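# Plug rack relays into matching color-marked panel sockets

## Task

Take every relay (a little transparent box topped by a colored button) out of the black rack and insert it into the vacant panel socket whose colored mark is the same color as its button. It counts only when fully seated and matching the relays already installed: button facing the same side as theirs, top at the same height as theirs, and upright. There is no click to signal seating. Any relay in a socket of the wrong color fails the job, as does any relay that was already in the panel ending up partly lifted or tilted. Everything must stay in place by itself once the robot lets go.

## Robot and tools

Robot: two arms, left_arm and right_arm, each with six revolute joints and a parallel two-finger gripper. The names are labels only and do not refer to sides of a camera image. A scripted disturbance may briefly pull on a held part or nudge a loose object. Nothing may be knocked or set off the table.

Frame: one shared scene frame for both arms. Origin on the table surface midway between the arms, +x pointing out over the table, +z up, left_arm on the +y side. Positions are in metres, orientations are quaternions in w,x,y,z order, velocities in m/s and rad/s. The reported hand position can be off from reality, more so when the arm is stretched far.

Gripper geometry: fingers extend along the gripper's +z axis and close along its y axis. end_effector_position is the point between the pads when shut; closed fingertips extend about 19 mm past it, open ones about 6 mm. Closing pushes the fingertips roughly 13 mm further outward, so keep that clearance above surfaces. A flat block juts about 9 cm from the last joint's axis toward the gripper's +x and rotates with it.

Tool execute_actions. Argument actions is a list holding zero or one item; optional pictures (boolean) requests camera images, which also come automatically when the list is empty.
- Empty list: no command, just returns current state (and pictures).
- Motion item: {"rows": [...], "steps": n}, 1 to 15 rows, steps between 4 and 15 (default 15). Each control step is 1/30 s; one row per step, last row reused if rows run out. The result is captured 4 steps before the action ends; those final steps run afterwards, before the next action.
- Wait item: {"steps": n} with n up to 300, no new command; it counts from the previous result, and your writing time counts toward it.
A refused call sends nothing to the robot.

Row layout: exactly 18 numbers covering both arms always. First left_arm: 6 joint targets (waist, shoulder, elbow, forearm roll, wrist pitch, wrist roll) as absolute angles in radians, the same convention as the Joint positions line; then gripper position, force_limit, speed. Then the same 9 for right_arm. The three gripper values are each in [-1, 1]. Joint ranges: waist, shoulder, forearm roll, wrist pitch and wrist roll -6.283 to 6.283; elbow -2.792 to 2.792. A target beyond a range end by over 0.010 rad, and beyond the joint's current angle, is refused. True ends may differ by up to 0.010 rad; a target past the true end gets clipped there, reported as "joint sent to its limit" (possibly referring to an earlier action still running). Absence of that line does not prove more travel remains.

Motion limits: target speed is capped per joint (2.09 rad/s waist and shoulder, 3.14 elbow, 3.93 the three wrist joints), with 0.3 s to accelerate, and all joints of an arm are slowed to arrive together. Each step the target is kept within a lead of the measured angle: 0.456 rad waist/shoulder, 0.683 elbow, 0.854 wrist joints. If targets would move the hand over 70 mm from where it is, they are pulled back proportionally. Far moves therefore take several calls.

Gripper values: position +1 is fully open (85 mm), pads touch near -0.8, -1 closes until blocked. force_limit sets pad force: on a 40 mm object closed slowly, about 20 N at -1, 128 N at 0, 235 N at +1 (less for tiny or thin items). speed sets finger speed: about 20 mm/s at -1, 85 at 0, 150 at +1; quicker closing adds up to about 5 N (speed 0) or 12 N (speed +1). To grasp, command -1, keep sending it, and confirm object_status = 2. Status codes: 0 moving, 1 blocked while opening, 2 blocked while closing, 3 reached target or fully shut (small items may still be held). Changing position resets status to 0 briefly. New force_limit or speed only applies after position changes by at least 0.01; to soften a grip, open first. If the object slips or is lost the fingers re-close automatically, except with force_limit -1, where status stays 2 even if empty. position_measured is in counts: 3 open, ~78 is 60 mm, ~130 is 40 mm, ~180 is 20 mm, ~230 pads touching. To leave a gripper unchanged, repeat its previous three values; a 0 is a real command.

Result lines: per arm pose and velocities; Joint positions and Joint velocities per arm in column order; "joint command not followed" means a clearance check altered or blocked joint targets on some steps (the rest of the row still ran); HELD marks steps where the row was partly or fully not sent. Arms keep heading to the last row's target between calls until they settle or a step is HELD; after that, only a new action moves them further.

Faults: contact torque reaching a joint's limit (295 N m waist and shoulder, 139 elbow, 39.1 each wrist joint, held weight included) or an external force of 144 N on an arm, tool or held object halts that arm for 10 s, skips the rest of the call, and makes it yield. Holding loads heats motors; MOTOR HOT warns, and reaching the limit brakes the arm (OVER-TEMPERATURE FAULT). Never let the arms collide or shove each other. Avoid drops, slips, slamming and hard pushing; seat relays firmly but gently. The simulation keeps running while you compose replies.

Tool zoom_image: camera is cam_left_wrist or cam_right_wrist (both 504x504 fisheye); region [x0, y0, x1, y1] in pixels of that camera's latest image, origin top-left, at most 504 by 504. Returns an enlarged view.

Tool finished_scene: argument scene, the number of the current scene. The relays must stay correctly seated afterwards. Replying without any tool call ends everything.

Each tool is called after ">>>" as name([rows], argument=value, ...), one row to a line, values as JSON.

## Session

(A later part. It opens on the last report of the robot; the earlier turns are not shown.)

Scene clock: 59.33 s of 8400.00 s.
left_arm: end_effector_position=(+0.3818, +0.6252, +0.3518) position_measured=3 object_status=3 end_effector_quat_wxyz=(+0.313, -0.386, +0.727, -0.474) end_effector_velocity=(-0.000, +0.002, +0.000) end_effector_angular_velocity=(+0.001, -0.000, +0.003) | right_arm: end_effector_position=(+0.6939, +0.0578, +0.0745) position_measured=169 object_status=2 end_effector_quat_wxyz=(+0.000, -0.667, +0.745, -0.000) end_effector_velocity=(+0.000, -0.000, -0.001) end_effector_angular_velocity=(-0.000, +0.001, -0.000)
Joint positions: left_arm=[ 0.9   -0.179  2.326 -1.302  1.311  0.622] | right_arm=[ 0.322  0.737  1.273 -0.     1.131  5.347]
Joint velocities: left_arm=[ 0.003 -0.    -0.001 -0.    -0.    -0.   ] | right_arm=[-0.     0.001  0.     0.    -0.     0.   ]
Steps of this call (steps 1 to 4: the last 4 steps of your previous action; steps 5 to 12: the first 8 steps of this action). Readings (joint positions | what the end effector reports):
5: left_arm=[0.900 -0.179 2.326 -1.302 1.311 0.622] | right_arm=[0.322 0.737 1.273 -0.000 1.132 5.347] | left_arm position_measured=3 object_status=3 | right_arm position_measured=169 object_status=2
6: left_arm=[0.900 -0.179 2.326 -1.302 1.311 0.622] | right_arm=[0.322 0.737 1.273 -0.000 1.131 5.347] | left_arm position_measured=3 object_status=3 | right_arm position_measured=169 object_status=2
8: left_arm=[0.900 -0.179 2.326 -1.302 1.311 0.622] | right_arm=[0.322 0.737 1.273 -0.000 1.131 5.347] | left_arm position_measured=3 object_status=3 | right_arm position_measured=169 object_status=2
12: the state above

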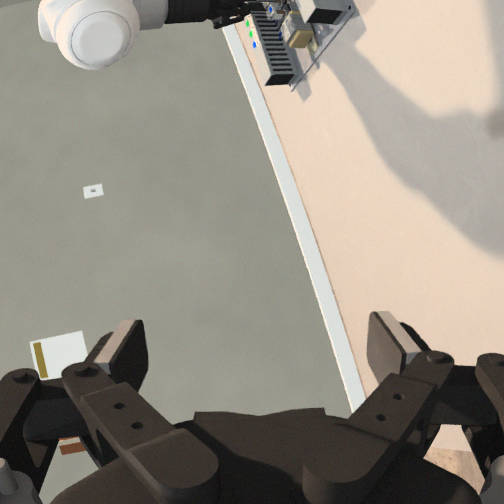

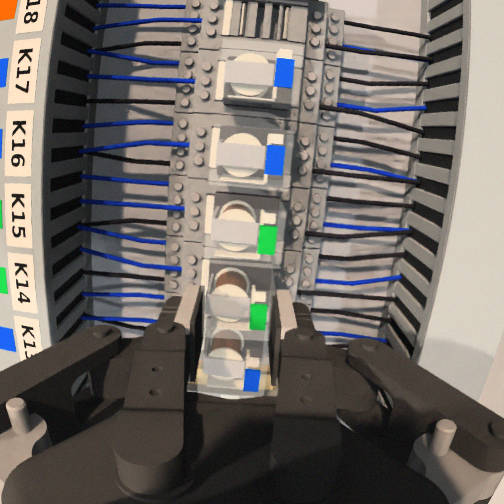

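>>> execute_actions([
  {"rows":[[0.9,-0.179,2.326,-1.302,1.311,0.622,1,0,0,0.3216,0.7362,1.272,0,1.1334,5.347,-0.4,0.2,0.2],[0.9,-0.179,2.326,-1.302,1.311,0.622,1,0,0,0.3216,0.7362,1.272,0,1.1334,5.347,-0.4,0.2,0.2],[0.9,-0.179,2.326,-1.302,1.311,0.622,1,0,0,0.3216,0.7362,1.272,0,1.1334,5.347,-0.4,0.2,0.2],[0.9,-0.179,2.326,-1.302,1.311,0.622,1,0,0,0.3216,0.7362,1.272,0,1.1334,5.347,-0.05,0.2,0.2],[0.9,-0.179,2.326,-1.302,1.311,0.622,1,0,0,0.3216,0.7362,1.272,0,1.1334,5.347,-0.05,0.2,0.2],[0.9,-0.179,2.326,-1.302,1.311,0.622,1,0,0,0.3216,0.7362,1.272,0,1.1334,5.347,-0.05,0.2,0.2],[0.9,-0.179,2.326,-1.302,1.311,0.622,1,0,0,0.3216,0.7362,1.272,0,1.1334,5.347,-0.05,0.2,0.2],[0.9,-0.179,2.326,-1.302,1.311,0.622,1,0,0,0.3216,0.7362,1.272,0,1.1334,5.347,-0.05,0.2,0.2],[0.9,-0.179,2.326,-1.302,1.311,0.622,1,0,0,0.3216,0.7362,1.272,0,1.1334,5.347,-0.05,0.2,0.2],[0.9,-0.179,2.326,-1.302,1.311,0.622,1,0,0,0.3216,0.7362,1.272,0,1.1334,5.347,-0.05,0.2,0.2],[0.9,-0.179,2.326,-1.302,1.311,0.622,1,0,0,0.3216,0.7303,1.2662,0,1.1451,5.347,-0.05,0.2,0.2],[0.9,-0.179,2.326,-1.302,1.311,0.622,1,0,0,0.3216,0.7227,1.2583,0,1.1606,5.347,-0.05,0.2,0.2]],"steps":15},
])

>>> execute_actions([
  {"rows":[[0.9,-0.179,2.326,-1.302,1.311,0.622,1,0,0,0.3216,0.7112,1.246,0,1.1844,5.347,-0.05,0.2,0.2],[0.9,-0.179,2.326,-1.302,1.311,0.622,1,0,0,0.3216,0.7112,1.246,0,1.1844,5.347,-0.05,0.2,0.2],[0.9,-0.179,2.326,-1.302,1.311,0.622,1,0,0,0.3213,0.6989,1.243,0,1.1997,5.3464,-0.05,0.2,0.2],[0.9,-0.179,2.326,-1.302,1.311,0.622,1,0,0,0.3213,0.6989,1.243,0,1.1997,5.3464,-0.05,0.2,0.2],[0.9,-0.179,2.326,-1.302,1.311,0.622,1,0,0,0.3213,0.6989,1.243,0,1.1997,5.3464,-0.05,0.2,0.2],[0.9,-0.179,2.326,-1.302,1.311,0.622,1,0,0,0.29,0.658,1.296,0,1.1876,5.31,-0.05,0.2,0.2]],"steps":15},
], pictures=true)

Scene clock: 60.07 s of 8400.00 s.
left_arm: end_effector_position=(+0.3818, +0.6252, +0.3518) position_measured=3 object_status=3 end_effector_quat_wxyz=(+0.313, -0.386, +0.727, -0.474) end_effector_velocity=(+0.000, -0.000, -0.000) end_effector_angular_velocity=(+0.001, +0.000, -0.001) | right_arm: end_effector_position=(+0.6938, +0.0578, +0.0750) position_measured=138 object_status=0 end_effector_quat_wxyz=(-0.001, -0.667, +0.745, +0.000) end_effector_velocity=(-0.002, +0.001, +0.036) end_effector_angular_velocity=(-0.000, +0.001, +0.002)
Joint positions: left_arm=[ 0.9   -0.179  2.326 -1.302  1.311  0.622] | right_arm=[ 0.322  0.737  1.272 -0.     1.133  5.347]
Joint velocities: left_arm=[-0.001 -0.     0.    -0.    -0.001  0.   ] | right_arm=[ 0.002 -0.027 -0.022  0.     0.05   0.   ]
Steps of this call (steps 1 to 4: the last 4 steps of your previous action; steps 5 to 11: the robot went on to your last target; steps 12 to 22: the first 11 steps of this action). Readings (joint positions | what the end effector reports):
12: left_arm=[0.900 -0.179 2.326 -1.302 1.311 0.622] | right_arm=[0.322 0.737 1.273 -0.000 1.131 5.347] | left_arm position_measured=3 object_status=3 | right_arm position_measured=169 object_status=2
13: left_arm=[0.900 -0.179 2.326 -1.302 1.311 0.622] | right_arm=[0.322 0.737 1.273 -0.000 1.131 5.347] | left_arm position_measured=3 object_status=3 | right_arm position_measured=169 object_status=2
15: left_arm=[0.900 -0.179 2.326 -1.302 1.311 0.622] | right_arm=[0.322 0.737 1.272 -0.000 1.133 5.347] | left_arm position_measured=3 object_status=3 | right_arm position_measured=169 object_status=0
19: left_arm=[0.900 -0.179 2.326 -1.302 1.311 0.622] | right_arm=[0.322 0.738 1.273 -0.000 1.133 5.347] | left_arm position_measured=3 object_status=3 | right_arm position_measured=150 object_status=0
22: the state above

Scene clock: 60.57 s of 8400.00 s.
left_arm: end_effector_position=(+0.3818, +0.6252, +0.3518) position_measured=3 object_status=3 end_effector_quat_wxyz=(+0.313, -0.386, +0.727, -0.474) end_effector_velocity=(+0.000, -0.000, -0.000) end_effector_angular_velocity=(+0.002, -0.000, -0.001) | right_arm: end_effector_position=(+0.6872, +0.0210, +0.1353) position_measured=135 object_status=3 end_effector_quat_wxyz=(+0.000, -0.669, +0.743, -0.000) end_effector_velocity=(-0.006, -0.010, -0.000) end_effector_angular_velocity=(+0.001, -0.001, +0.013)
Joint positions: left_arm=[ 0.9   -0.179  2.326 -1.302  1.311  0.622] | right_arm=[ 0.29   0.658  1.295 -0.     1.188  5.31 ]
Joint velocities: left_arm=[-0.002  0.    -0.     0.    -0.001  0.002] | right_arm=[-0.007 -0.016  0.029 -0.    -0.014 -0.02 ]
Steps of this call (steps 1 to 4: the last 4 steps of your previous action; steps 5 to 15: the first 11 steps of this action). Readings (joint positions | what the end effector reports):
5: left_arm=[0.900 -0.179 2.326 -1.302 1.311 0.622] | right_arm=[0.322 0.723 1.258 -0.000 1.161 5.347] | left_arm position_measured=3 object_status=3 | right_arm position_measured=136 object_status=0
6: left_arm=[0.900 -0.179 2.326 -1.302 1.311 0.622] | right_arm=[0.322 0.720 1.255 -0.000 1.168 5.347] | left_arm position_measured=3 object_status=3 | right_arm position_measured=135 object_status=0
8: left_arm=[0.900 -0.179 2.326 -1.302 1.311 0.622] | right_arm=[0.322 0.708 1.245 -0.000 1.188 5.347] | left_arm position_measured=3 object_status=3 | right_arm position_measured=135 object_status=0
12: left_arm=[0.900 -0.179 2.326 -1.302 1.311 0.622] | right_arm=[0.310 0.684 1.263 -0.000 1.195 5.333] | left_arm position_measured=3 object_status=3 | right_arm position_measured=135 object_status=3
15: the state above

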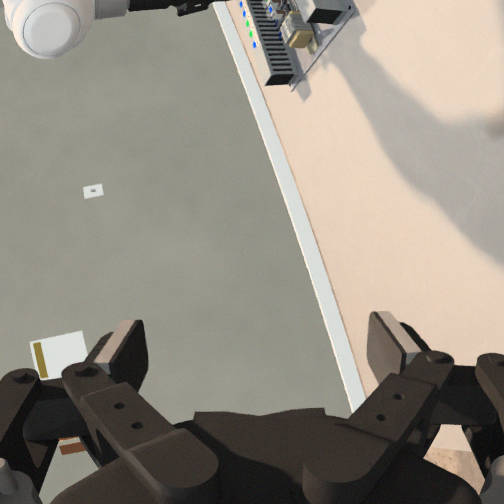

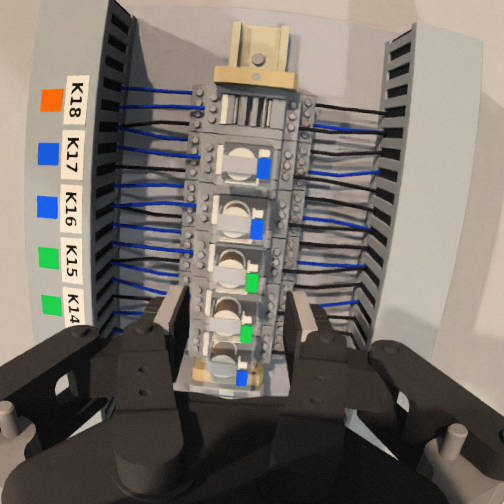

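>>> zoom_image(camera="cam_right_wrist", region=[150,140,350,400])

Region (150, 140, 350, 400) of cam_right_wrist's 504x504 image, scaled by 1.938, with more detail than that image has; it fills the left 388 columns of this view, and the rest is white.

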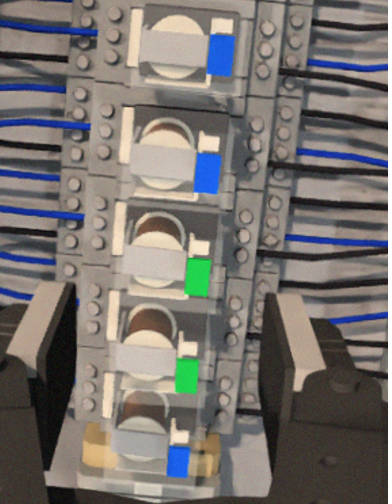

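>>> execute_actions([
  {"rows":[[0.9,-0.179,2.326,-1.302,1.311,0.622,1,0,0,0.27,0.62,1.32,0,1.2016,5.0,0.3,0.2,0.2],[0.9,-0.179,2.326,-1.302,1.311,0.622,1,0,0,0.27,0.62,1.32,0,1.2016,4.6,0.3,0.2,0.2],[0.9,-0.179,2.326,-1.302,1.311,0.622,1,0,0,0.27,0.62,1.32,0,1.2016,4.6,0.3,0.2,0.2],[0.9,-0.179,2.326,-1.302,1.311,0.622,1,0,0,0.0512,0.4696,1.5587,0,1.1133,2.1763,0.3,0.2,0.2]],"steps":15},
])

>>> execute_actions([
  {"rows":[[0.9,-0.179,2.326,-1.302,1.311,0.622,1,0,0,0.0512,0.4696,1.5587,0,1.1133,2.1763,0.3,0.2,0.2]],"steps":15},
])

>>> execute_actions([
  {"rows":[[0.9,-0.179,2.326,-1.302,1.311,0.622,1,0,0,0.0512,0.5249,1.6134,0,1.0033,2.1763,0.3,0.2,0.2]],"steps":15},
], pictures=true)

Scene clock: 61.70 s of 8400.00 s.
left_arm: end_effector_position=(+0.3818, +0.6252, +0.3518) position_measured=3 object_status=3 end_effector_quat_wxyz=(+0.313, -0.386, +0.727, -0.474) end_effector_velocity=(-0.000, +0.000, +0.000) end_effector_angular_velocity=(-0.001, +0.000, +0.002) | right_arm: end_effector_position=(+0.6852, -0.0617, +0.1515) position_measured=92 object_status=0 end_effector_quat_wxyz=(-0.001, +0.805, -0.593, +0.001) end_effector_velocity=(-0.021, -0.403, +0.039) end_effector_angular_velocity=(-0.001, -0.009, +1.604)
Joint positions: left_arm=[ 0.9   -0.179  2.326 -1.302  1.311  0.622] | right_arm=[0.206 0.584 1.389 0.    1.166 4.821]
Joint velocities: left_arm=[ 0.001 -0.001 -0.    -0.    -0.    -0.002] | right_arm=[-0.422 -0.322  0.459 -0.001 -0.145 -2.026]
Steps of this call (steps 1 to 4: the last 4 steps of your previous action; steps 5 to 15: the robot went on to your last target; steps 16 to 23: nothing new was sent; steps 24 to 34: the first 11 steps of this action). Readings (joint positions | what the end effector reports):
24: left_arm=[0.900 -0.179 2.326 -1.302 1.311 0.622] | right_arm=[0.290 0.658 1.296 -0.000 1.188 5.310] | left_arm position_measured=3 object_status=3 | right_arm position_measured=135 object_status=0
25: left_arm=[0.900 -0.179 2.326 -1.302 1.311 0.622] | right_arm=[0.290 0.657 1.297 0.000 1.188 5.302] | left_arm position_measured=3 object_status=3 | right_arm position_measured=135 object_status=0
27: left_arm=[0.900 -0.179 2.326 -1.302 1.311 0.622] | right_arm=[0.287 0.652 1.300 0.000 1.189 5.245] | left_arm position_measured=3 object_status=3 | right_arm position_measured=124 object_status=0
31: left_arm=[0.900 -0.179 2.326 -1.302 1.311 0.622] | right_arm=[0.254 0.619 1.337 0.000 1.182 5.010] | left_arm position_measured=3 object_status=3 | right_arm position_measured=96 object_status=0
34: the state above

Scene clock: 62.20 s of 8400.00 s.
left_arm: end_effector_position=(+0.3818, +0.6252, +0.3518) position_measured=3 object_status=3 end_effector_quat_wxyz=(+0.313, -0.386, +0.727, -0.474) end_effector_velocity=(-0.000, +0.001, +0.000) end_effector_angular_velocity=(-0.001, +0.000, +0.002) | right_arm: end_effector_position=(+0.6635, -0.1954, +0.1590) position_measured=91 object_status=3 end_effector_quat_wxyz=(-0.000, +0.995, +0.097, +0.000) end_effector_velocity=(-0.017, -0.063, +0.003) end_effector_angular_velocity=(-0.001, -0.000, +3.621)
Joint positions: left_arm=[ 0.9   -0.179  2.326 -1.302  1.311  0.622] | right_arm=[0.061 0.477 1.548 0.    1.117 3.211]
Joint velocities: left_arm=[ 0.001 -0.    -0.     0.     0.    -0.001] | right_arm=[-0.072 -0.054  0.078 -0.    -0.024 -3.692]
Steps of this call (steps 1 to 4: the last 4 steps of your previous action; steps 5 to 15: the first 11 steps of this action). Readings (joint positions | what the end effector reports):
5: left_arm=[0.900 -0.179 2.326 -1.302 1.311 0.622] | right_arm=[0.138 0.534 1.464 0.000 1.143 4.415] | left_arm position_measured=3 object_status=3 | right_arm position_measured=91 object_status=0
6: left_arm=[0.900 -0.179 2.326 -1.302 1.311 0.622] | right_arm=[0.126 0.525 1.477 0.000 1.139 4.315] | left_arm position_measured=3 object_status=3 | right_arm position_measured=91 object_status=0
8: left_arm=[0.900 -0.179 2.326 -1.302 1.311 0.622] | right_arm=[0.103 0.508 1.502 0.000 1.131 4.087] | left_arm position_measured=3 object_status=3 | right_arm position_measured=91 object_status=3
12: left_arm=[0.900 -0.179 2.326 -1.302 1.311 0.622] | right_arm=[0.072 0.485 1.536 0.000 1.120 3.587] | left_arm position_measured=3 object_status=3 | right_arm position_measured=91 object_status=3
15: the state above

Scene clock: 62.70 s of 8400.00 s.
left_arm: end_effector_position=(+0.3818, +0.6252, +0.3518) position_measured=3 object_status=3 end_effector_quat_wxyz=(+0.313, -0.386, +0.727, -0.474) end_effector_velocity=(-0.000, -0.000, +0.000) end_effector_angular_velocity=(+0.000, -0.001, -0.000) | right_arm: end_effector_position=(+0.6612, -0.2042, +0.0892) position_measured=91 object_status=3 end_effector_quat_wxyz=(+0.000, +0.820, +0.573, -0.000) end_effector_velocity=(+0.001, -0.000, +0.001) end_effector_angular_velocity=(+0.000, -0.002, +0.003)
Joint positions: left_arm=[ 0.9   -0.179  2.326 -1.302  1.311  0.622] | right_arm=[ 0.051  0.525  1.613 -0.     1.003  2.177]
Joint velocities: left_arm=[ 0.001 -0.     0.     0.     0.001  0.001] | right_arm=[-0.001 -0.001 -0.    -0.    -0.001 -0.004]
Steps of this call (steps 1 to 4: the last 4 steps of your previous action; steps 5 to 15: the first 11 steps of this action). Readings (joint positions | what the end effector reports):
5: left_arm=[0.900 -0.179 2.326 -1.302 1.311 0.622] | right_arm=[0.054 0.472 1.556 0.000 1.114 2.599] | left_arm position_measured=3 object_status=3 | right_arm position_measured=91 object_status=3
6: left_arm=[0.900 -0.179 2.326 -1.302 1.311 0.622] | right_arm=[0.053 0.472 1.557 0.000 1.113 2.496] | left_arm position_measured=3 object_status=3 | right_arm position_measured=91 object_status=3
8: left_arm=[0.900 -0.179 2.326 -1.302 1.311 0.622] | right_arm=[0.052 0.478 1.566 0.000 1.099 2.333] | left_arm position_measured=3 object_status=3 | right_arm position_measured=91 object_status=3
12: left_arm=[0.900 -0.179 2.326 -1.302 1.311 0.622] | right_arm=[0.051 0.524 1.612 -0.000 1.008 2.181] | left_arm position_measured=3 object_status=3 | right_arm position_measured=91 object_status=3
15: the state above

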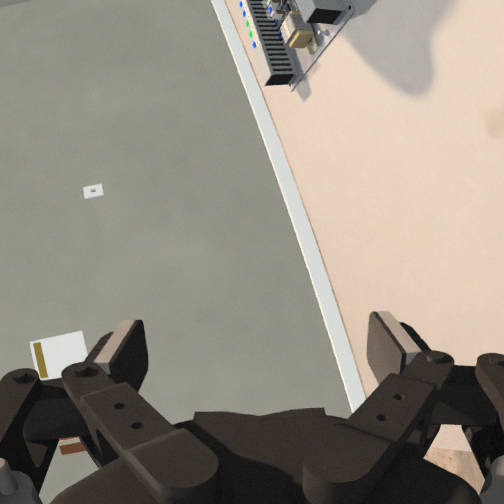

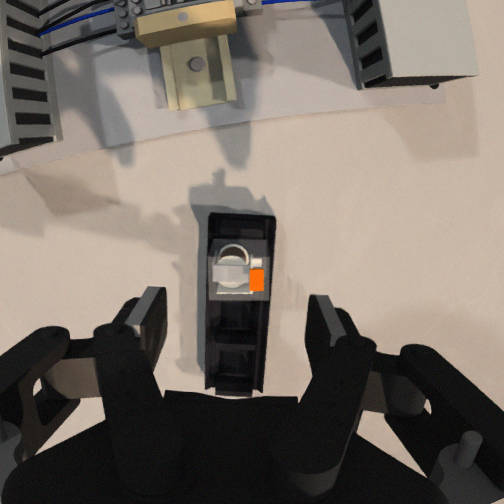

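>>> execute_actions([
  {"rows":[[0.9,-0.179,2.326,-1.302,1.311,0.622,1,0,0,0.0532,0.5261,1.611,0,1.0045,2.178,0.3,0.2,0.2],[0.9,-0.179,2.326,-1.302,1.311,0.622,1,0,0,0.0532,0.5261,1.611,0,1.0045,2.178,0.3,0.2,0.2],[0.9,-0.179,2.326,-1.302,1.311,0.622,1,0,0,0.0532,0.5261,1.611,0,1.0045,2.178,0.3,0.2,0.2],[0.9,-0.179,2.326,-1.302,1.311,0.622,1,0,0,0.0532,0.5568,1.6325,0,0.9523,2.178,0.3,0.2,0.2]],"steps":15},
], pictures=true)

>>> zoom_image(camera="cam_right_wrist", region=[150,180,370,400])

Scene clock: 63.30 s of 8400.00 s.
left_arm: end_effector_position=(+0.3818, +0.6252, +0.3518) position_measured=3 object_status=3 end_effector_quat_wxyz=(+0.313, -0.386, +0.727, -0.474) end_effector_velocity=(-0.000, +0.001, -0.000) end_effector_angular_velocity=(+0.001, +0.000, +0.002) | right_arm: end_effector_position=(+0.6616, -0.2023, +0.0554) position_measured=91 object_status=3 end_effector_quat_wxyz=(-0.000, +0.819, +0.573, -0.000) end_effector_velocity=(+0.001, +0.000, +0.000) end_effector_angular_velocity=(+0.001, -0.004, -0.001)
Joint positions: left_arm=[ 0.9   -0.179  2.326 -1.302  1.311  0.622] | right_arm=[0.053 0.557 1.632 0.    0.952 2.178]
Joint velocities: left_arm=[ 0.001 -0.    -0.    -0.    -0.001 -0.   ] | right_arm=[-0.    -0.001  0.     0.    -0.003  0.001]
Steps of this call (steps 1 to 4: the last 4 steps of your previous action; steps 5 to 7: the robot went on to your last target; steps 8 to 18: the first 11 steps of this action). Readings (joint positions | what the end effector reports):
8: left_arm=[0.900 -0.179 2.326 -1.302 1.311 0.622] | right_arm=[0.051 0.525 1.613 -0.000 1.003 2.176] | left_arm position_measured=3 object_status=3 | right_arm position_measured=91 object_status=3
9: left_arm=[0.900 -0.179 2.326 -1.302 1.311 0.622] | right_arm=[0.052 0.525 1.612 -0.000 1.003 2.176] | left_arm position_measured=3 object_status=3 | right_arm position_measured=91 object_status=3
11: left_arm=[0.900 -0.179 2.326 -1.302 1.311 0.622] | right_arm=[0.053 0.526 1.611 0.000 1.004 2.177] | left_arm position_measured=3 object_status=3 | right_arm position_measured=91 object_status=3
15: left_arm=[0.900 -0.179 2.326 -1.302 1.311 0.622] | right_arm=[0.053 0.557 1.633 0.000 0.954 2.178] | left_arm position_measured=3 object_status=3 | right_arm position_measured=91 object_status=3
18: the state above

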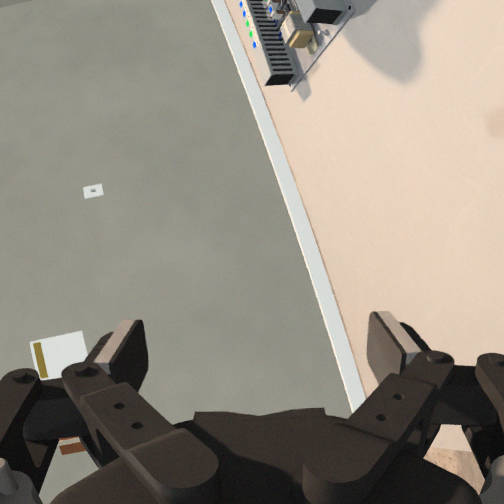

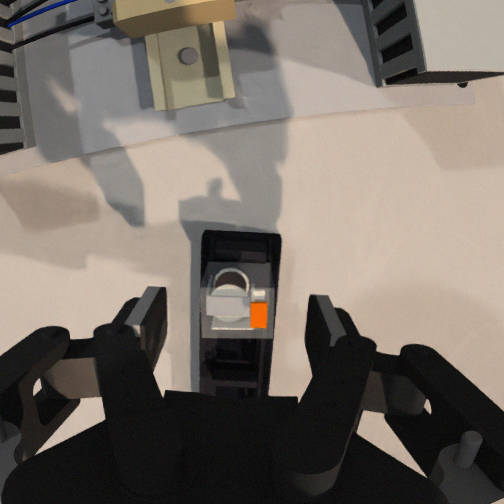

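Region (150, 180, 370, 400) of cam_right_wrist's 504x504 image, scaled by 2.291, with more detail than that image has.

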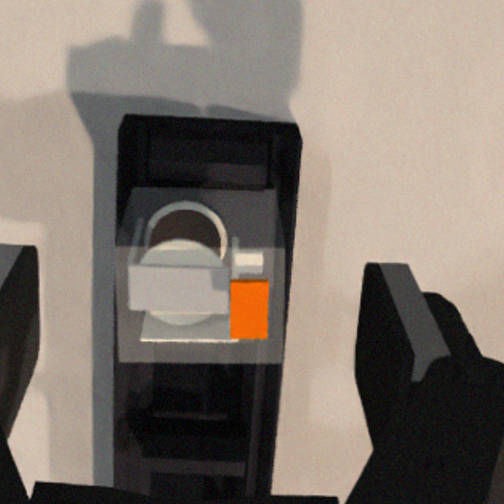

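>>> execute_actions([
  {"rows":[[0.9,-0.179,2.326,-1.302,1.311,0.622,1,0,0,0.0532,0.5568,1.6325,0,0.9523,2.178,-0.4,0.2,0.2]],"steps":15},
])

>>> execute_actions([
  {"rows":[[0.9,-0.179,2.326,-1.302,1.311,0.622,1,0,0,0.0532,0.5568,1.6325,0,0.9523,2.178,-0.4,0.2,0.2],[0.9,-0.179,2.326,-1.302,1.311,0.622,1,0,0,0.0532,0.5568,1.6325,0,0.9523,2.178,-0.4,0.2,0.2],[0.9,-0.179,2.326,-1.302,1.311,0.622,1,0,0,0.0532,0.5568,1.6325,0,0.9523,2.178,-0.4,0.2,0.2],[0.9,-0.179,2.326,-1.302,1.311,0.622,1,0,0,0.0532,0.554,1.6306,0,0.957,2.178,-0.4,0.2,0.2],[0.9,-0.179,2.326,-1.302,1.311,0.622,1,0,0,0.0532,0.5505,1.6281,0,0.963,2.178,-0.4,0.2,0.2],[0.9,-0.179,2.326,-1.302,1.311,0.622,1,0,0,0.0532,0.545,1.6243,0,0.9723,2.178,-0.4,0.2,0.2],[0.9,-0.179,2.326,-1.302,1.311,0.622,1,0,0,0.0532,0.536,1.618,0,0.9876,2.178,-0.4,0.2,0.2],[0.9,-0.179,2.326,-1.302,1.311,0.622,1,0,0,0.0532,0.5261,1.611,0,1.0045,2.178,-0.4,0.2,0.2],[0.9,-0.179,2.326,-1.302,1.311,0.622,1,0,0,0.0532,0.51,1.596,0,1.0356,2.178,-0.4,0.2,0.2],[0.9,-0.179,2.326,-1.302,1.311,0.622,1,0,0,0.0532,0.491,1.577,0,1.0736,2.178,-0.4,0.2,0.2],[0.9,-0.179,2.326,-1.302,1.311,0.622,1,0,0,0.0532,0.4708,1.5563,0,1.1145,2.178,-0.4,0.2,0.2]],"steps":15},
])

>>> execute_actions([
  {"rows":[[0.9,-0.179,2.326,-1.302,1.311,0.622,1,0,0,0.0532,0.4708,1.5563,0,1.1145,3.0,-0.4,0.2,0.2],[0.9,-0.179,2.326,-1.302,1.311,0.622,1,0,0,0.0532,0.4708,1.5563,0,1.1145,3.0,-0.4,0.2,0.2],[0.9,-0.179,2.326,-1.302,1.311,0.622,1,0,0,0.0532,0.4708,1.5563,0,1.1145,3.0,-0.4,0.2,0.2],[0.9,-0.179,2.326,-1.302,1.311,0.622,1,0,0,0.219,0.5807,1.3796,0,1.1813,5.2441,-0.4,0.2,0.2]],"steps":15},
])

>>> execute_actions([
  {"rows":[[0.9,-0.179,2.326,-1.302,1.311,0.622,1,0,0,0.219,0.5807,1.3796,0,1.1813,5.2441,-0.4,0.2,0.2]],"steps":14},
])

>>> execute_actions([
  {"rows":[[0.9,-0.179,2.326,-1.302,1.311,0.622,1,0,0,0.219,0.6126,1.4184,0,1.1106,5.2441,-0.4,0.2,0.2]],"steps":15},
], pictures=true)

Scene clock: 64.17 s of 8400.00 s.
left_arm: end_effector_position=(+0.3818, +0.6252, +0.3518) position_measured=3 object_status=3 end_effector_quat_wxyz=(+0.313, -0.386, +0.727, -0.474) end_effector_velocity=(+0.000, -0.001, +0.000) end_effector_angular_velocity=(-0.001, -0.000, -0.002) | right_arm: end_effector_position=(+0.6616, -0.2024, +0.0556) position_measured=161 object_status=0 end_effector_quat_wxyz=(+0.000, +0.819, +0.573, +0.000) end_effector_velocity=(+0.001, -0.000, +0.003) end_effector_angular_velocity=(+0.001, -0.004, -0.000)
Joint positions: left_arm=[ 0.9   -0.179  2.326 -1.302  1.311  0.622] | right_arm=[0.053 0.557 1.633 0.    0.952 2.178]
Joint velocities: left_arm=[-0.001 -0.    -0.     0.     0.001 -0.   ] | right_arm=[-0.    -0.004 -0.    -0.     0.     0.   ]
Steps of this call (steps 1 to 4: the last 4 steps of your previous action; steps 5 to 15: the robot went on to your last target; steps 16 to 26: the first 11 steps of this action). Readings (joint positions | what the end effector reports):
16: left_arm=[0.900 -0.179 2.326 -1.302 1.311 0.622] | right_arm=[0.053 0.557 1.632 0.000 0.952 2.178] | left_arm position_measured=3 object_status=3 | right_arm position_measured=91 object_status=0
17: left_arm=[0.900 -0.179 2.326 -1.302 1.311 0.622] | right_arm=[0.053 0.557 1.632 0.000 0.952 2.178] | left_arm position_measured=3 object_status=3 | right_arm position_measured=92 object_status=0
19: left_arm=[0.900 -0.179 2.326 -1.302 1.311 0.622] | right_arm=[0.053 0.557 1.633 0.000 0.952 2.178] | left_arm position_measured=3 object_status=3 | right_arm position_measured=102 object_status=0
23: left_arm=[0.900 -0.179 2.326 -1.302 1.311 0.622] | right_arm=[0.053 0.557 1.633 0.000 0.952 2.178] | left_arm position_measured=3 object_status=3 | right_arm position_measured=135 object_status=0
26: the state above

Scene clock: 64.67 s of 8400.00 s.
left_arm: end_effector_position=(+0.3818, +0.6252, +0.3518) position_measured=3 object_status=3 end_effector_quat_wxyz=(+0.313, -0.386, +0.727, -0.474) end_effector_velocity=(+0.000, -0.000, +0.000) end_effector_angular_velocity=(+0.000, -0.000, -0.000) | right_arm: end_effector_position=(+0.6621, -0.2023, +0.1060) position_measured=168 object_status=2 end_effector_quat_wxyz=(-0.000, +0.819, +0.573, -0.000) end_effector_velocity=(+0.012, +0.003, +0.508) end_effector_angular_velocity=(+0.003, -0.011, -0.001)
Joint positions: left_arm=[ 0.9   -0.179  2.326 -1.302  1.311  0.622] | right_arm=[ 0.053  0.513  1.598 -0.     1.031  2.178]
Joint velocities: left_arm=[-0. -0. -0. -0.  0. -0.] | right_arm=[-0.001 -0.409 -0.391  0.     0.789  0.   ]
Steps of this call (steps 1 to 4: the last 4 steps of your previous action; steps 5 to 15: the first 11 steps of this action). Readings (joint positions | what the end effector reports):
5: left_arm=[0.900 -0.179 2.326 -1.302 1.311 0.622] | right_arm=[0.053 0.557 1.633 0.000 0.952 2.178] | left_arm position_measured=3 object_status=3 | right_arm position_measured=168 object_status=0
6: left_arm=[0.900 -0.179 2.326 -1.302 1.311 0.622] | right_arm=[0.053 0.557 1.633 0.000 0.952 2.178] | left_arm position_measured=3 object_status=3 | right_arm position_measured=168 object_status=0
8: left_arm=[0.900 -0.179 2.326 -1.302 1.311 0.622] | right_arm=[0.053 0.557 1.632 0.000 0.952 2.178] | left_arm position_measured=3 object_status=3 | right_arm position_measured=168 object_status=2
12: left_arm=[0.900 -0.179 2.326 -1.302 1.311 0.622] | right_arm=[0.053 0.543 1.623 -0.000 0.976 2.178] | left_arm position_measured=3 object_status=3 | right_arm position_measured=168 object_status=2
15: the state above

Scene clock: 65.17 s of 8400.00 s.
left_arm: end_effector_position=(+0.3818, +0.6252, +0.3518) position_measured=3 object_status=3 end_effector_quat_wxyz=(+0.313, -0.386, +0.727, -0.474) end_effector_velocity=(+0.000, -0.000, +0.000) end_effector_angular_velocity=(-0.000, -0.000, -0.001) | right_arm: end_effector_position=(+0.6723, -0.1499, +0.1590) position_measured=168 object_status=2 end_effector_quat_wxyz=(+0.000, +0.940, +0.340, -0.001) end_effector_velocity=(+0.058, +0.368, +0.005) end_effector_angular_velocity=(-0.002, -0.006, -2.134)
Joint positions: left_arm=[ 0.9   -0.179  2.326 -1.302  1.311  0.622] | right_arm=[ 0.113  0.511  1.493 -0.     1.138  2.764]
Joint velocities: left_arm=[-0.001 -0.    -0.    -0.     0.    -0.001] | right_arm=[ 0.409  0.264 -0.433 -0.     0.163  2.543]
Steps of this call (steps 1 to 4: the last 4 steps of your previous action; steps 5 to 15: the first 11 steps of this action). Readings (joint positions | what the end effector reports):
5: left_arm=[0.900 -0.179 2.326 -1.302 1.311 0.622] | right_arm=[0.053 0.470 1.557 -0.000 1.114 2.178] | left_arm position_measured=3 object_status=3 | right_arm position_measured=168 object_status=2
6: left_arm=[0.900 -0.179 2.326 -1.302 1.311 0.622] | right_arm=[0.053 0.470 1.557 -0.000 1.114 2.187] | left_arm position_measured=3 object_status=3 | right_arm position_measured=168 object_status=2
8: left_arm=[0.900 -0.179 2.326 -1.302 1.311 0.622] | right_arm=[0.053 0.470 1.557 -0.000 1.114 2.245] | left_arm position_measured=3 object_status=3 | right_arm position_measured=168 object_status=2
12: left_arm=[0.900 -0.179 2.326 -1.302 1.311 0.622] | right_arm=[0.069 0.483 1.539 -0.000 1.121 2.521] | left_arm position_measured=3 object_status=3 | right_arm position_measured=168 object_status=2
15: the state above

Scene clock: 65.63 s of 8400.00 s.
left_arm: end_effector_position=(+0.3818, +0.6252, +0.3518) position_measured=3 object_status=3 end_effector_quat_wxyz=(+0.313, -0.386, +0.727, -0.474) end_effector_velocity=(-0.000, +0.000, +0.000) end_effector_angular_velocity=(+0.000, -0.001, +0.000) | right_arm: end_effector_position=(+0.6805, -0.0567, +0.1595) position_measured=168 object_status=2 end_effector_quat_wxyz=(+0.000, +0.910, -0.415, -0.000) end_effector_velocity=(+0.001, +0.037, -0.001) end_effector_angular_velocity=(-0.000, +0.000, -3.653)
Joint positions: left_arm=[ 0.9   -0.179  2.326 -1.302  1.311  0.622] | right_arm=[ 0.214  0.577  1.385 -0.     1.179  4.416]
Joint velocities: left_arm=[ 0.001  0.    -0.001 -0.     0.001  0.   ] | right_arm=[ 0.039  0.026 -0.042  0.     0.016  3.692]
Steps of this call (steps 1 to 4: the last 4 steps of your previous action; steps 5 to 14: the first 10 steps of this action). Readings (joint positions | what the end effector reports):
5: left_arm=[0.900 -0.179 2.326 -1.302 1.311 0.622] | right_arm=[0.172 0.550 1.429 -0.000 1.162 3.289] | left_arm position_measured=3 object_status=3 | right_arm position_measured=168 object_status=2
6: left_arm=[0.900 -0.179 2.326 -1.302 1.311 0.622] | right_arm=[0.182 0.556 1.419 -0.000 1.166 3.414] | left_arm position_measured=3 object_status=3 | right_arm position_measured=168 object_status=2
8: left_arm=[0.900 -0.179 2.326 -1.302 1.311 0.622] | right_arm=[0.196 0.566 1.404 -0.000 1.172 3.665] | left_arm position_measured=3 object_status=3 | right_arm position_measured=168 object_status=2
12: left_arm=[0.900 -0.179 2.326 -1.302 1.311 0.622] | right_arm=[0.210 0.575 1.389 -0.000 1.178 4.165] | left_arm position_measured=3 object_status=3 | right_arm position_measured=168 object_status=2
14: the state above

Scene clock: 66.13 s of 8400.00 s.
left_arm: end_effector_position=(+0.3818, +0.6252, +0.3518) position_measured=3 object_status=3 end_effector_quat_wxyz=(+0.313, -0.386, +0.727, -0.474) end_effector_velocity=(-0.000, -0.000, +0.000) end_effector_angular_velocity=(+0.000, -0.001, -0.002) | right_arm: end_effector_position=(+0.6808, -0.0515, +0.1121) position_measured=168 object_status=2 end_effector_quat_wxyz=(-0.000, -0.668, +0.744, +0.000) end_effector_velocity=(-0.002, +0.000, +0.000) end_effector_angular_velocity=(-0.000, +0.000, -0.001)
Joint positions: left_arm=[ 0.9   -0.179  2.326 -1.302  1.311  0.622] | right_arm=[ 0.219  0.613  1.418 -0.     1.111  5.244]
Joint velocities: left_arm=[ 0.    -0.    -0.    -0.     0.002  0.001] | right_arm=[ 0.001 -0.003  0.004  0.    -0.001  0.002]
Steps of this call (steps 1 to 4: the last 4 steps of your previous action; steps 5 to 15: the first 11 steps of this action). Readings (joint positions | what the end effector reports):
5: left_arm=[0.900 -0.179 2.326 -1.302 1.311 0.622] | right_arm=[0.218 0.580 1.381 -0.000 1.181 4.984] | left_arm position_measured=3 object_status=3 | right_arm position_measured=168 object_status=2
6: left_arm=[0.900 -0.179 2.326 -1.302 1.311 0.622] | right_arm=[0.218 0.580 1.381 0.000 1.180 5.063] | left_arm position_measured=3 object_status=3 | right_arm position_measured=168 object_status=2
8: left_arm=[0.900 -0.179 2.326 -1.302 1.311 0.622] | right_arm=[0.219 0.588 1.390 0.000 1.161 5.178] | left_arm position_measured=3 object_status=3 | right_arm position_measured=168 object_status=2
12: left_arm=[0.900 -0.179 2.326 -1.302 1.311 0.622] | right_arm=[0.219 0.614 1.418 -0.000 1.111 5.243] | left_arm position_measured=3 object_status=3 | right_arm position_measured=168 object_status=2
15: the state above

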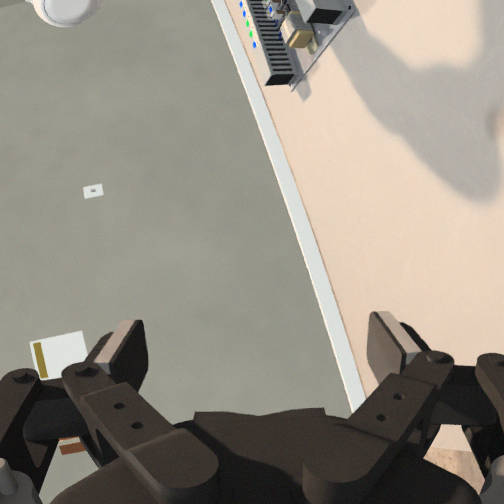

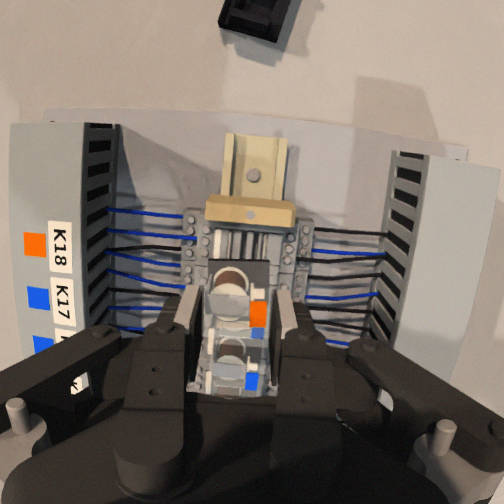

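>>> zoom_image(camera="cam_right_wrist", region=[150,180,370,400])

Region (150, 180, 370, 400) of cam_right_wrist's 504x504 image, scaled by 2.291, with more detail than that image has.

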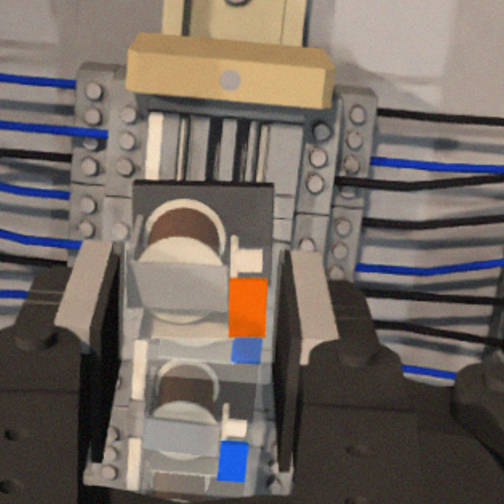

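>>> execute_actions([
  {"rows":[[0.9,-0.179,2.326,-1.302,1.311,0.622,1,0,0,0.2165,0.6049,1.4314,0,1.1053,5.2616,-0.4,0.2,0.2]],"steps":13},
], pictures=true)

>>> zoom_image(camera="cam_right_wrist", region=[150,180,370,400])

Scene clock: 67.13 s of 8400.00 s.
left_arm: end_effector_position=(+0.3818, +0.6252, +0.3518) position_measured=3 object_status=3 end_effector_quat_wxyz=(+0.313, -0.386, +0.727, -0.474) end_effector_velocity=(-0.000, -0.000, -0.000) end_effector_angular_velocity=(+0.001, -0.001, -0.001) | right_arm: end_effector_position=(+0.6768, -0.0556, +0.1124) position_measured=168 object_status=2 end_effector_quat_wxyz=(+0.000, -0.660, +0.751, +0.000) end_effector_velocity=(+0.000, -0.001, +0.001) end_effector_angular_velocity=(-0.000, -0.001, -0.000)
Joint positions: left_arm=[ 0.9   -0.179  2.326 -1.302  1.311  0.622] | right_arm=[0.217 0.605 1.431 0.    1.105 5.262]
Joint velocities: left_arm=[ 0.001 -0.     0.     0.     0.001  0.002] | right_arm=[-0.001 -0.001  0.    -0.     0.     0.   ]
Steps of this call (steps 1 to 4: the last 4 steps of your previous action; steps 5 to 15: the robot went on to your last target; steps 16 to 21: nothing new was sent; steps 22 to 30: the first 9 steps of this action). Readings (joint positions | what the end effector reports):
22: left_arm=[0.900 -0.179 2.326 -1.302 1.311 0.622] | right_arm=[0.219 0.612 1.419 0.000 1.111 5.244] | left_arm position_measured=3 object_status=3 | right_arm position_measured=168 object_status=2
23: left_arm=[0.900 -0.179 2.326 -1.302 1.311 0.622] | right_arm=[0.218 0.610 1.423 0.000 1.108 5.251] | left_arm position_measured=3 object_status=3 | right_arm position_measured=168 object_status=2
25: left_arm=[0.900 -0.179 2.326 -1.302 1.311 0.622] | right_arm=[0.217 0.605 1.431 0.000 1.106 5.261] | left_arm position_measured=3 object_status=3 | right_arm position_measured=168 object_status=2
29: left_arm=[0.900 -0.179 2.326 -1.302 1.311 0.622] | right_arm=[0.217 0.605 1.431 0.000 1.105 5.262] | left_arm position_measured=3 object_status=3 | right_arm position_measured=168 object_status=2
30: the state above

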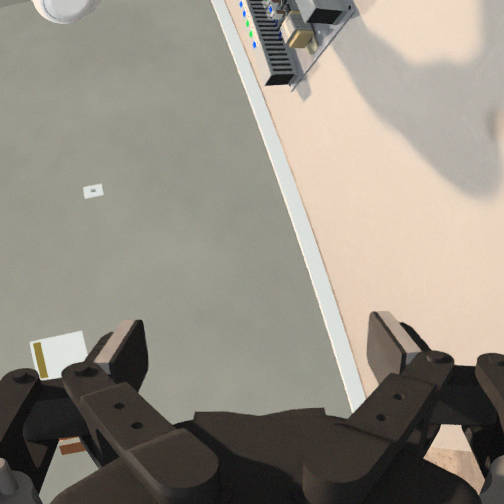

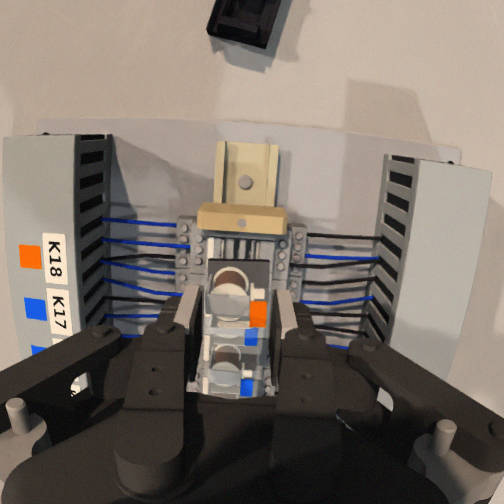

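Region (150, 180, 370, 400) of cam_right_wrist's 504x504 image, scaled by 2.291, with more detail than that image has.

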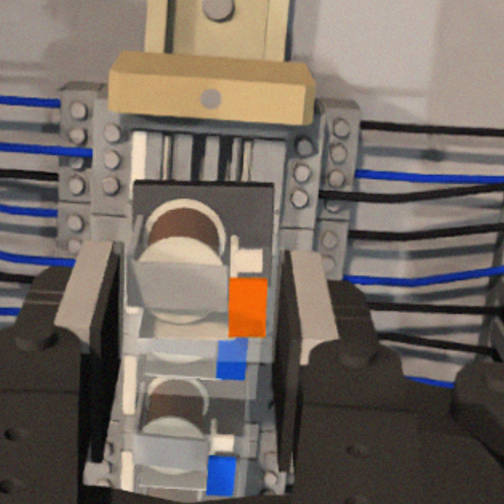

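>>> execute_actions([
  {"rows":[[0.9,-0.179,2.326,-1.302,1.311,0.622,1,0,0,0.2156,0.6043,1.4326,0,1.1047,5.2607,-0.4,0.2,0.2],[0.9,-0.179,2.326,-1.302,1.311,0.622,1,0,0,0.2156,0.6043,1.4326,0,1.1047,5.2607,-0.4,0.2,0.2],[0.9,-0.179,2.326,-1.302,1.311,0.622,1,0,0,0.2156,0.6075,1.4357,0,1.0984,5.2607,-0.4,0.2,0.2],[0.9,-0.179,2.326,-1.302,1.311,0.622,1,0,0,0.2156,0.6107,1.4388,0,1.0921,5.2607,-0.4,0.2,0.2],[0.9,-0.179,2.326,-1.302,1.311,0.622,1,0,0,0.2156,0.6139,1.4419,0,1.0858,5.2607,-0.4,0.2,0.2],[0.9,-0.179,2.326,-1.302,1.311,0.622,1,0,0,0.2156,0.6171,1.445,0,1.0795,5.2607,-0.4,0.2,0.2]],"steps":14},
], pictures=true)

>>> zoom_image(camera="cam_right_wrist", region=[150,180,370,400])

Scene clock: 67.77 s of 8400.00 s.
left_arm: end_effector_position=(+0.3818, +0.6252, +0.3518) position_measured=3 object_status=3 end_effector_quat_wxyz=(+0.313, -0.386, +0.727, -0.474) end_effector_velocity=(-0.000, -0.000, +0.000) end_effector_angular_velocity=(-0.001, +0.000, +0.000) | right_arm: end_effector_position=(+0.6768, -0.0565, +0.0955) position_measured=168 object_status=2 end_effector_quat_wxyz=(+0.000, -0.660, +0.751, -0.000) end_effector_velocity=(+0.001, +0.001, -0.000) end_effector_angular_velocity=(+0.001, -0.003, +0.001)
Joint positions: left_arm=[ 0.9   -0.179  2.326 -1.302  1.311  0.622] | right_arm=[ 0.216  0.617  1.445 -0.     1.08   5.261]
Joint velocities: left_arm=[ 0.    -0.001  0.    -0.     0.001 -0.001] | right_arm=[ 0.     0.     0.     0.    -0.004 -0.001]
Steps of this call (steps 1 to 4: the last 4 steps of your previous action; steps 5 to 9: the robot went on to your last target; steps 10 to 19: the first 10 steps of this action). Readings (joint positions | what the end effector reports):
10: left_arm=[0.900 -0.179 2.326 -1.302 1.311 0.622] | right_arm=[0.216 0.605 1.431 0.000 1.105 5.262] | left_arm position_measured=3 object_status=3 | right_arm position_measured=168 object_status=2
11: left_arm=[0.900 -0.179 2.326 -1.302 1.311 0.622] | right_arm=[0.216 0.605 1.432 0.000 1.105 5.262] | left_arm position_measured=3 object_status=3 | right_arm position_measured=168 object_status=2
13: left_arm=[0.900 -0.179 2.326 -1.302 1.311 0.622] | right_arm=[0.216 0.605 1.434 0.000 1.101 5.261] | left_arm position_measured=3 object_status=3 | right_arm position_measured=168 object_status=2
17: left_arm=[0.900 -0.179 2.326 -1.302 1.311 0.622] | right_arm=[0.216 0.616 1.445 -0.000 1.081 5.261] | left_arm position_measured=3 object_status=3 | right_arm position_measured=168 object_status=2
19: the state above

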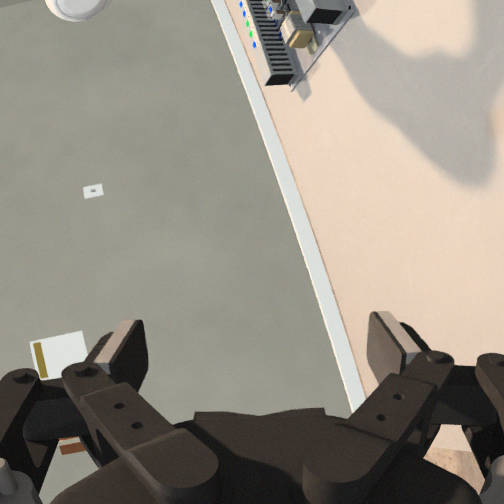

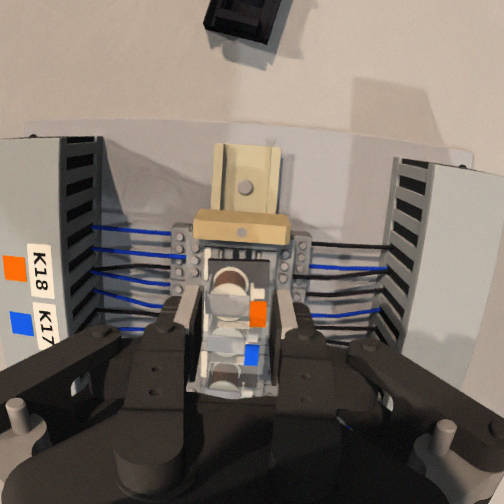

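Region (150, 180, 370, 400) of cam_right_wrist's 504x504 image, scaled by 2.291, with more detail than that image has.

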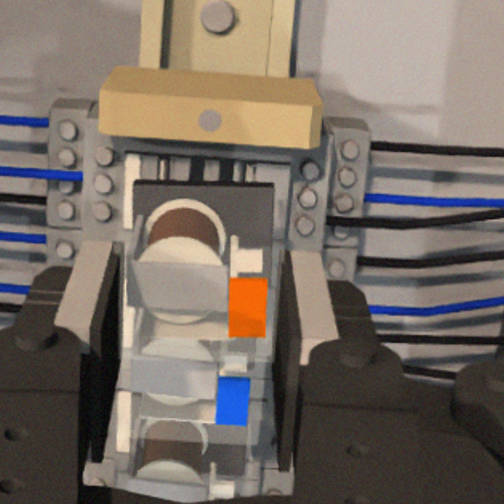

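>>> execute_actions([
  {"rows":[[0.9,-0.179,2.326,-1.302,1.311,0.622,1,0,0,0.215,0.6168,1.4457,0,1.0791,5.2601,-0.4,0.2,0.2],[0.9,-0.179,2.326,-1.302,1.311,0.622,1,0,0,0.215,0.6168,1.4457,0,1.0791,5.2601,-0.4,0.2,0.2],[0.9,-0.179,2.326,-1.302,1.311,0.622,1,0,0,0.215,0.6184,1.4471,0,1.0761,5.2601,-0.4,0.2,0.2],[0.9,-0.179,2.326,-1.302,1.311,0.622,1,0,0,0.215,0.6199,1.4485,0,1.0732,5.2601,-0.4,0.2,0.2],[0.9,-0.179,2.326,-1.302,1.311,0.622,1,0,0,0.215,0.6215,1.4499,0,1.0702,5.2601,-0.4,0.2,0.2],[0.9,-0.179,2.326,-1.302,1.311,0.622,1,0,0,0.215,0.623,1.4512,0,1.0674,5.2601,-0.4,0.2,0.2],[0.9,-0.179,2.326,-1.302,1.311,0.622,1,0,0,0.215,0.6246,1.4526,0,1.0644,5.2601,-0.4,0.2,0.2],[0.9,-0.179,2.326,-1.302,1.311,0.622,1,0,0,0.215,0.6254,1.4533,0,1.0629,5.2601,-0.4,0.2,0.2]],"steps":15},
], pictures=true)

>>> zoom_image(camera="cam_right_wrist", region=[150,180,370,400])

Scene clock: 68.57 s of 8400.00 s.
left_arm: end_effector_position=(+0.3818, +0.6252, +0.3518) position_measured=3 object_status=3 end_effector_quat_wxyz=(+0.313, -0.386, +0.727, -0.474) end_effector_velocity=(+0.000, -0.000, -0.000) end_effector_angular_velocity=(+0.001, +0.000, +0.000) | right_arm: end_effector_position=(+0.6768, -0.0570, +0.0842) position_measured=168 object_status=2 end_effector_quat_wxyz=(-0.000, -0.660, +0.751, +0.000) end_effector_velocity=(+0.001, +0.001, -0.000) end_effector_angular_velocity=(+0.001, -0.004, +0.001)
Joint positions: left_arm=[ 0.9   -0.179  2.326 -1.302  1.311  0.622] | right_arm=[0.215 0.625 1.453 0.    1.063 5.26 ]
Joint velocities: left_arm=[-0.    -0.     0.    -0.    -0.001  0.   ] | right_arm=[ 0.     0.     0.    -0.    -0.004 -0.   ]
Steps of this call (steps 1 to 4: the last 4 steps of your previous action; steps 5 to 13: the robot went on to your last target; steps 14 to 24: the first 11 steps of this action). Readings (joint positions | what the end effector reports):
14: left_arm=[0.900 -0.179 2.326 -1.302 1.311 0.622] | right_arm=[0.216 0.617 1.445 -0.000 1.079 5.261] | left_arm position_measured=3 object_status=3 | right_arm position_measured=168 object_status=2
15: left_arm=[0.900 -0.179 2.326 -1.302 1.311 0.622] | right_arm=[0.215 0.617 1.445 0.000 1.079 5.260] | left_arm position_measured=3 object_status=3 | right_arm position_measured=168 object_status=2
17: left_arm=[0.900 -0.179 2.326 -1.302 1.311 0.622] | right_arm=[0.215 0.618 1.446 0.000 1.077 5.260] | left_arm position_measured=3 object_status=3 | right_arm position_measured=168 object_status=2
21: left_arm=[0.900 -0.179 2.326 -1.302 1.311 0.622] | right_arm=[0.215 0.624 1.452 0.000 1.066 5.260] | left_arm position_measured=3 object_status=3 | right_arm position_measured=168 object_status=2
24: the state above

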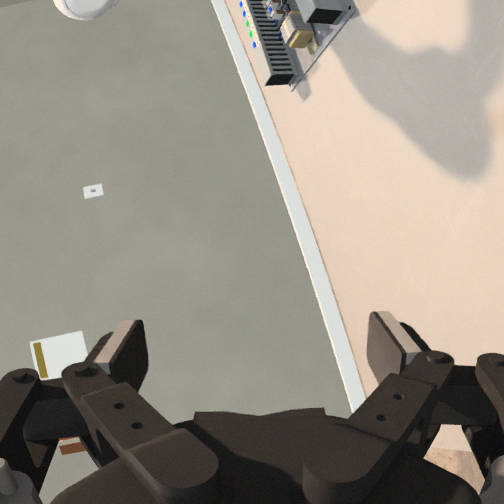

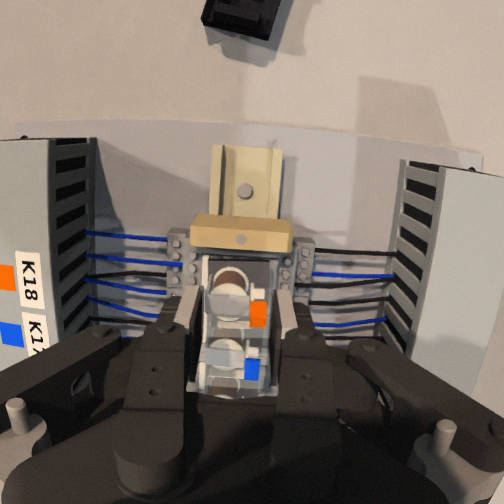

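Region (150, 180, 370, 400) of cam_right_wrist's 504x504 image, scaled by 2.291, with more detail than that image has.

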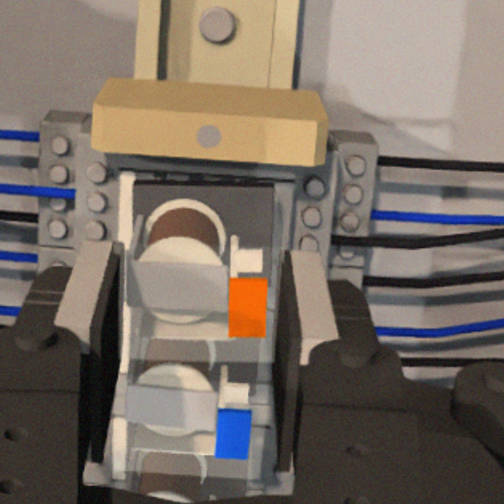

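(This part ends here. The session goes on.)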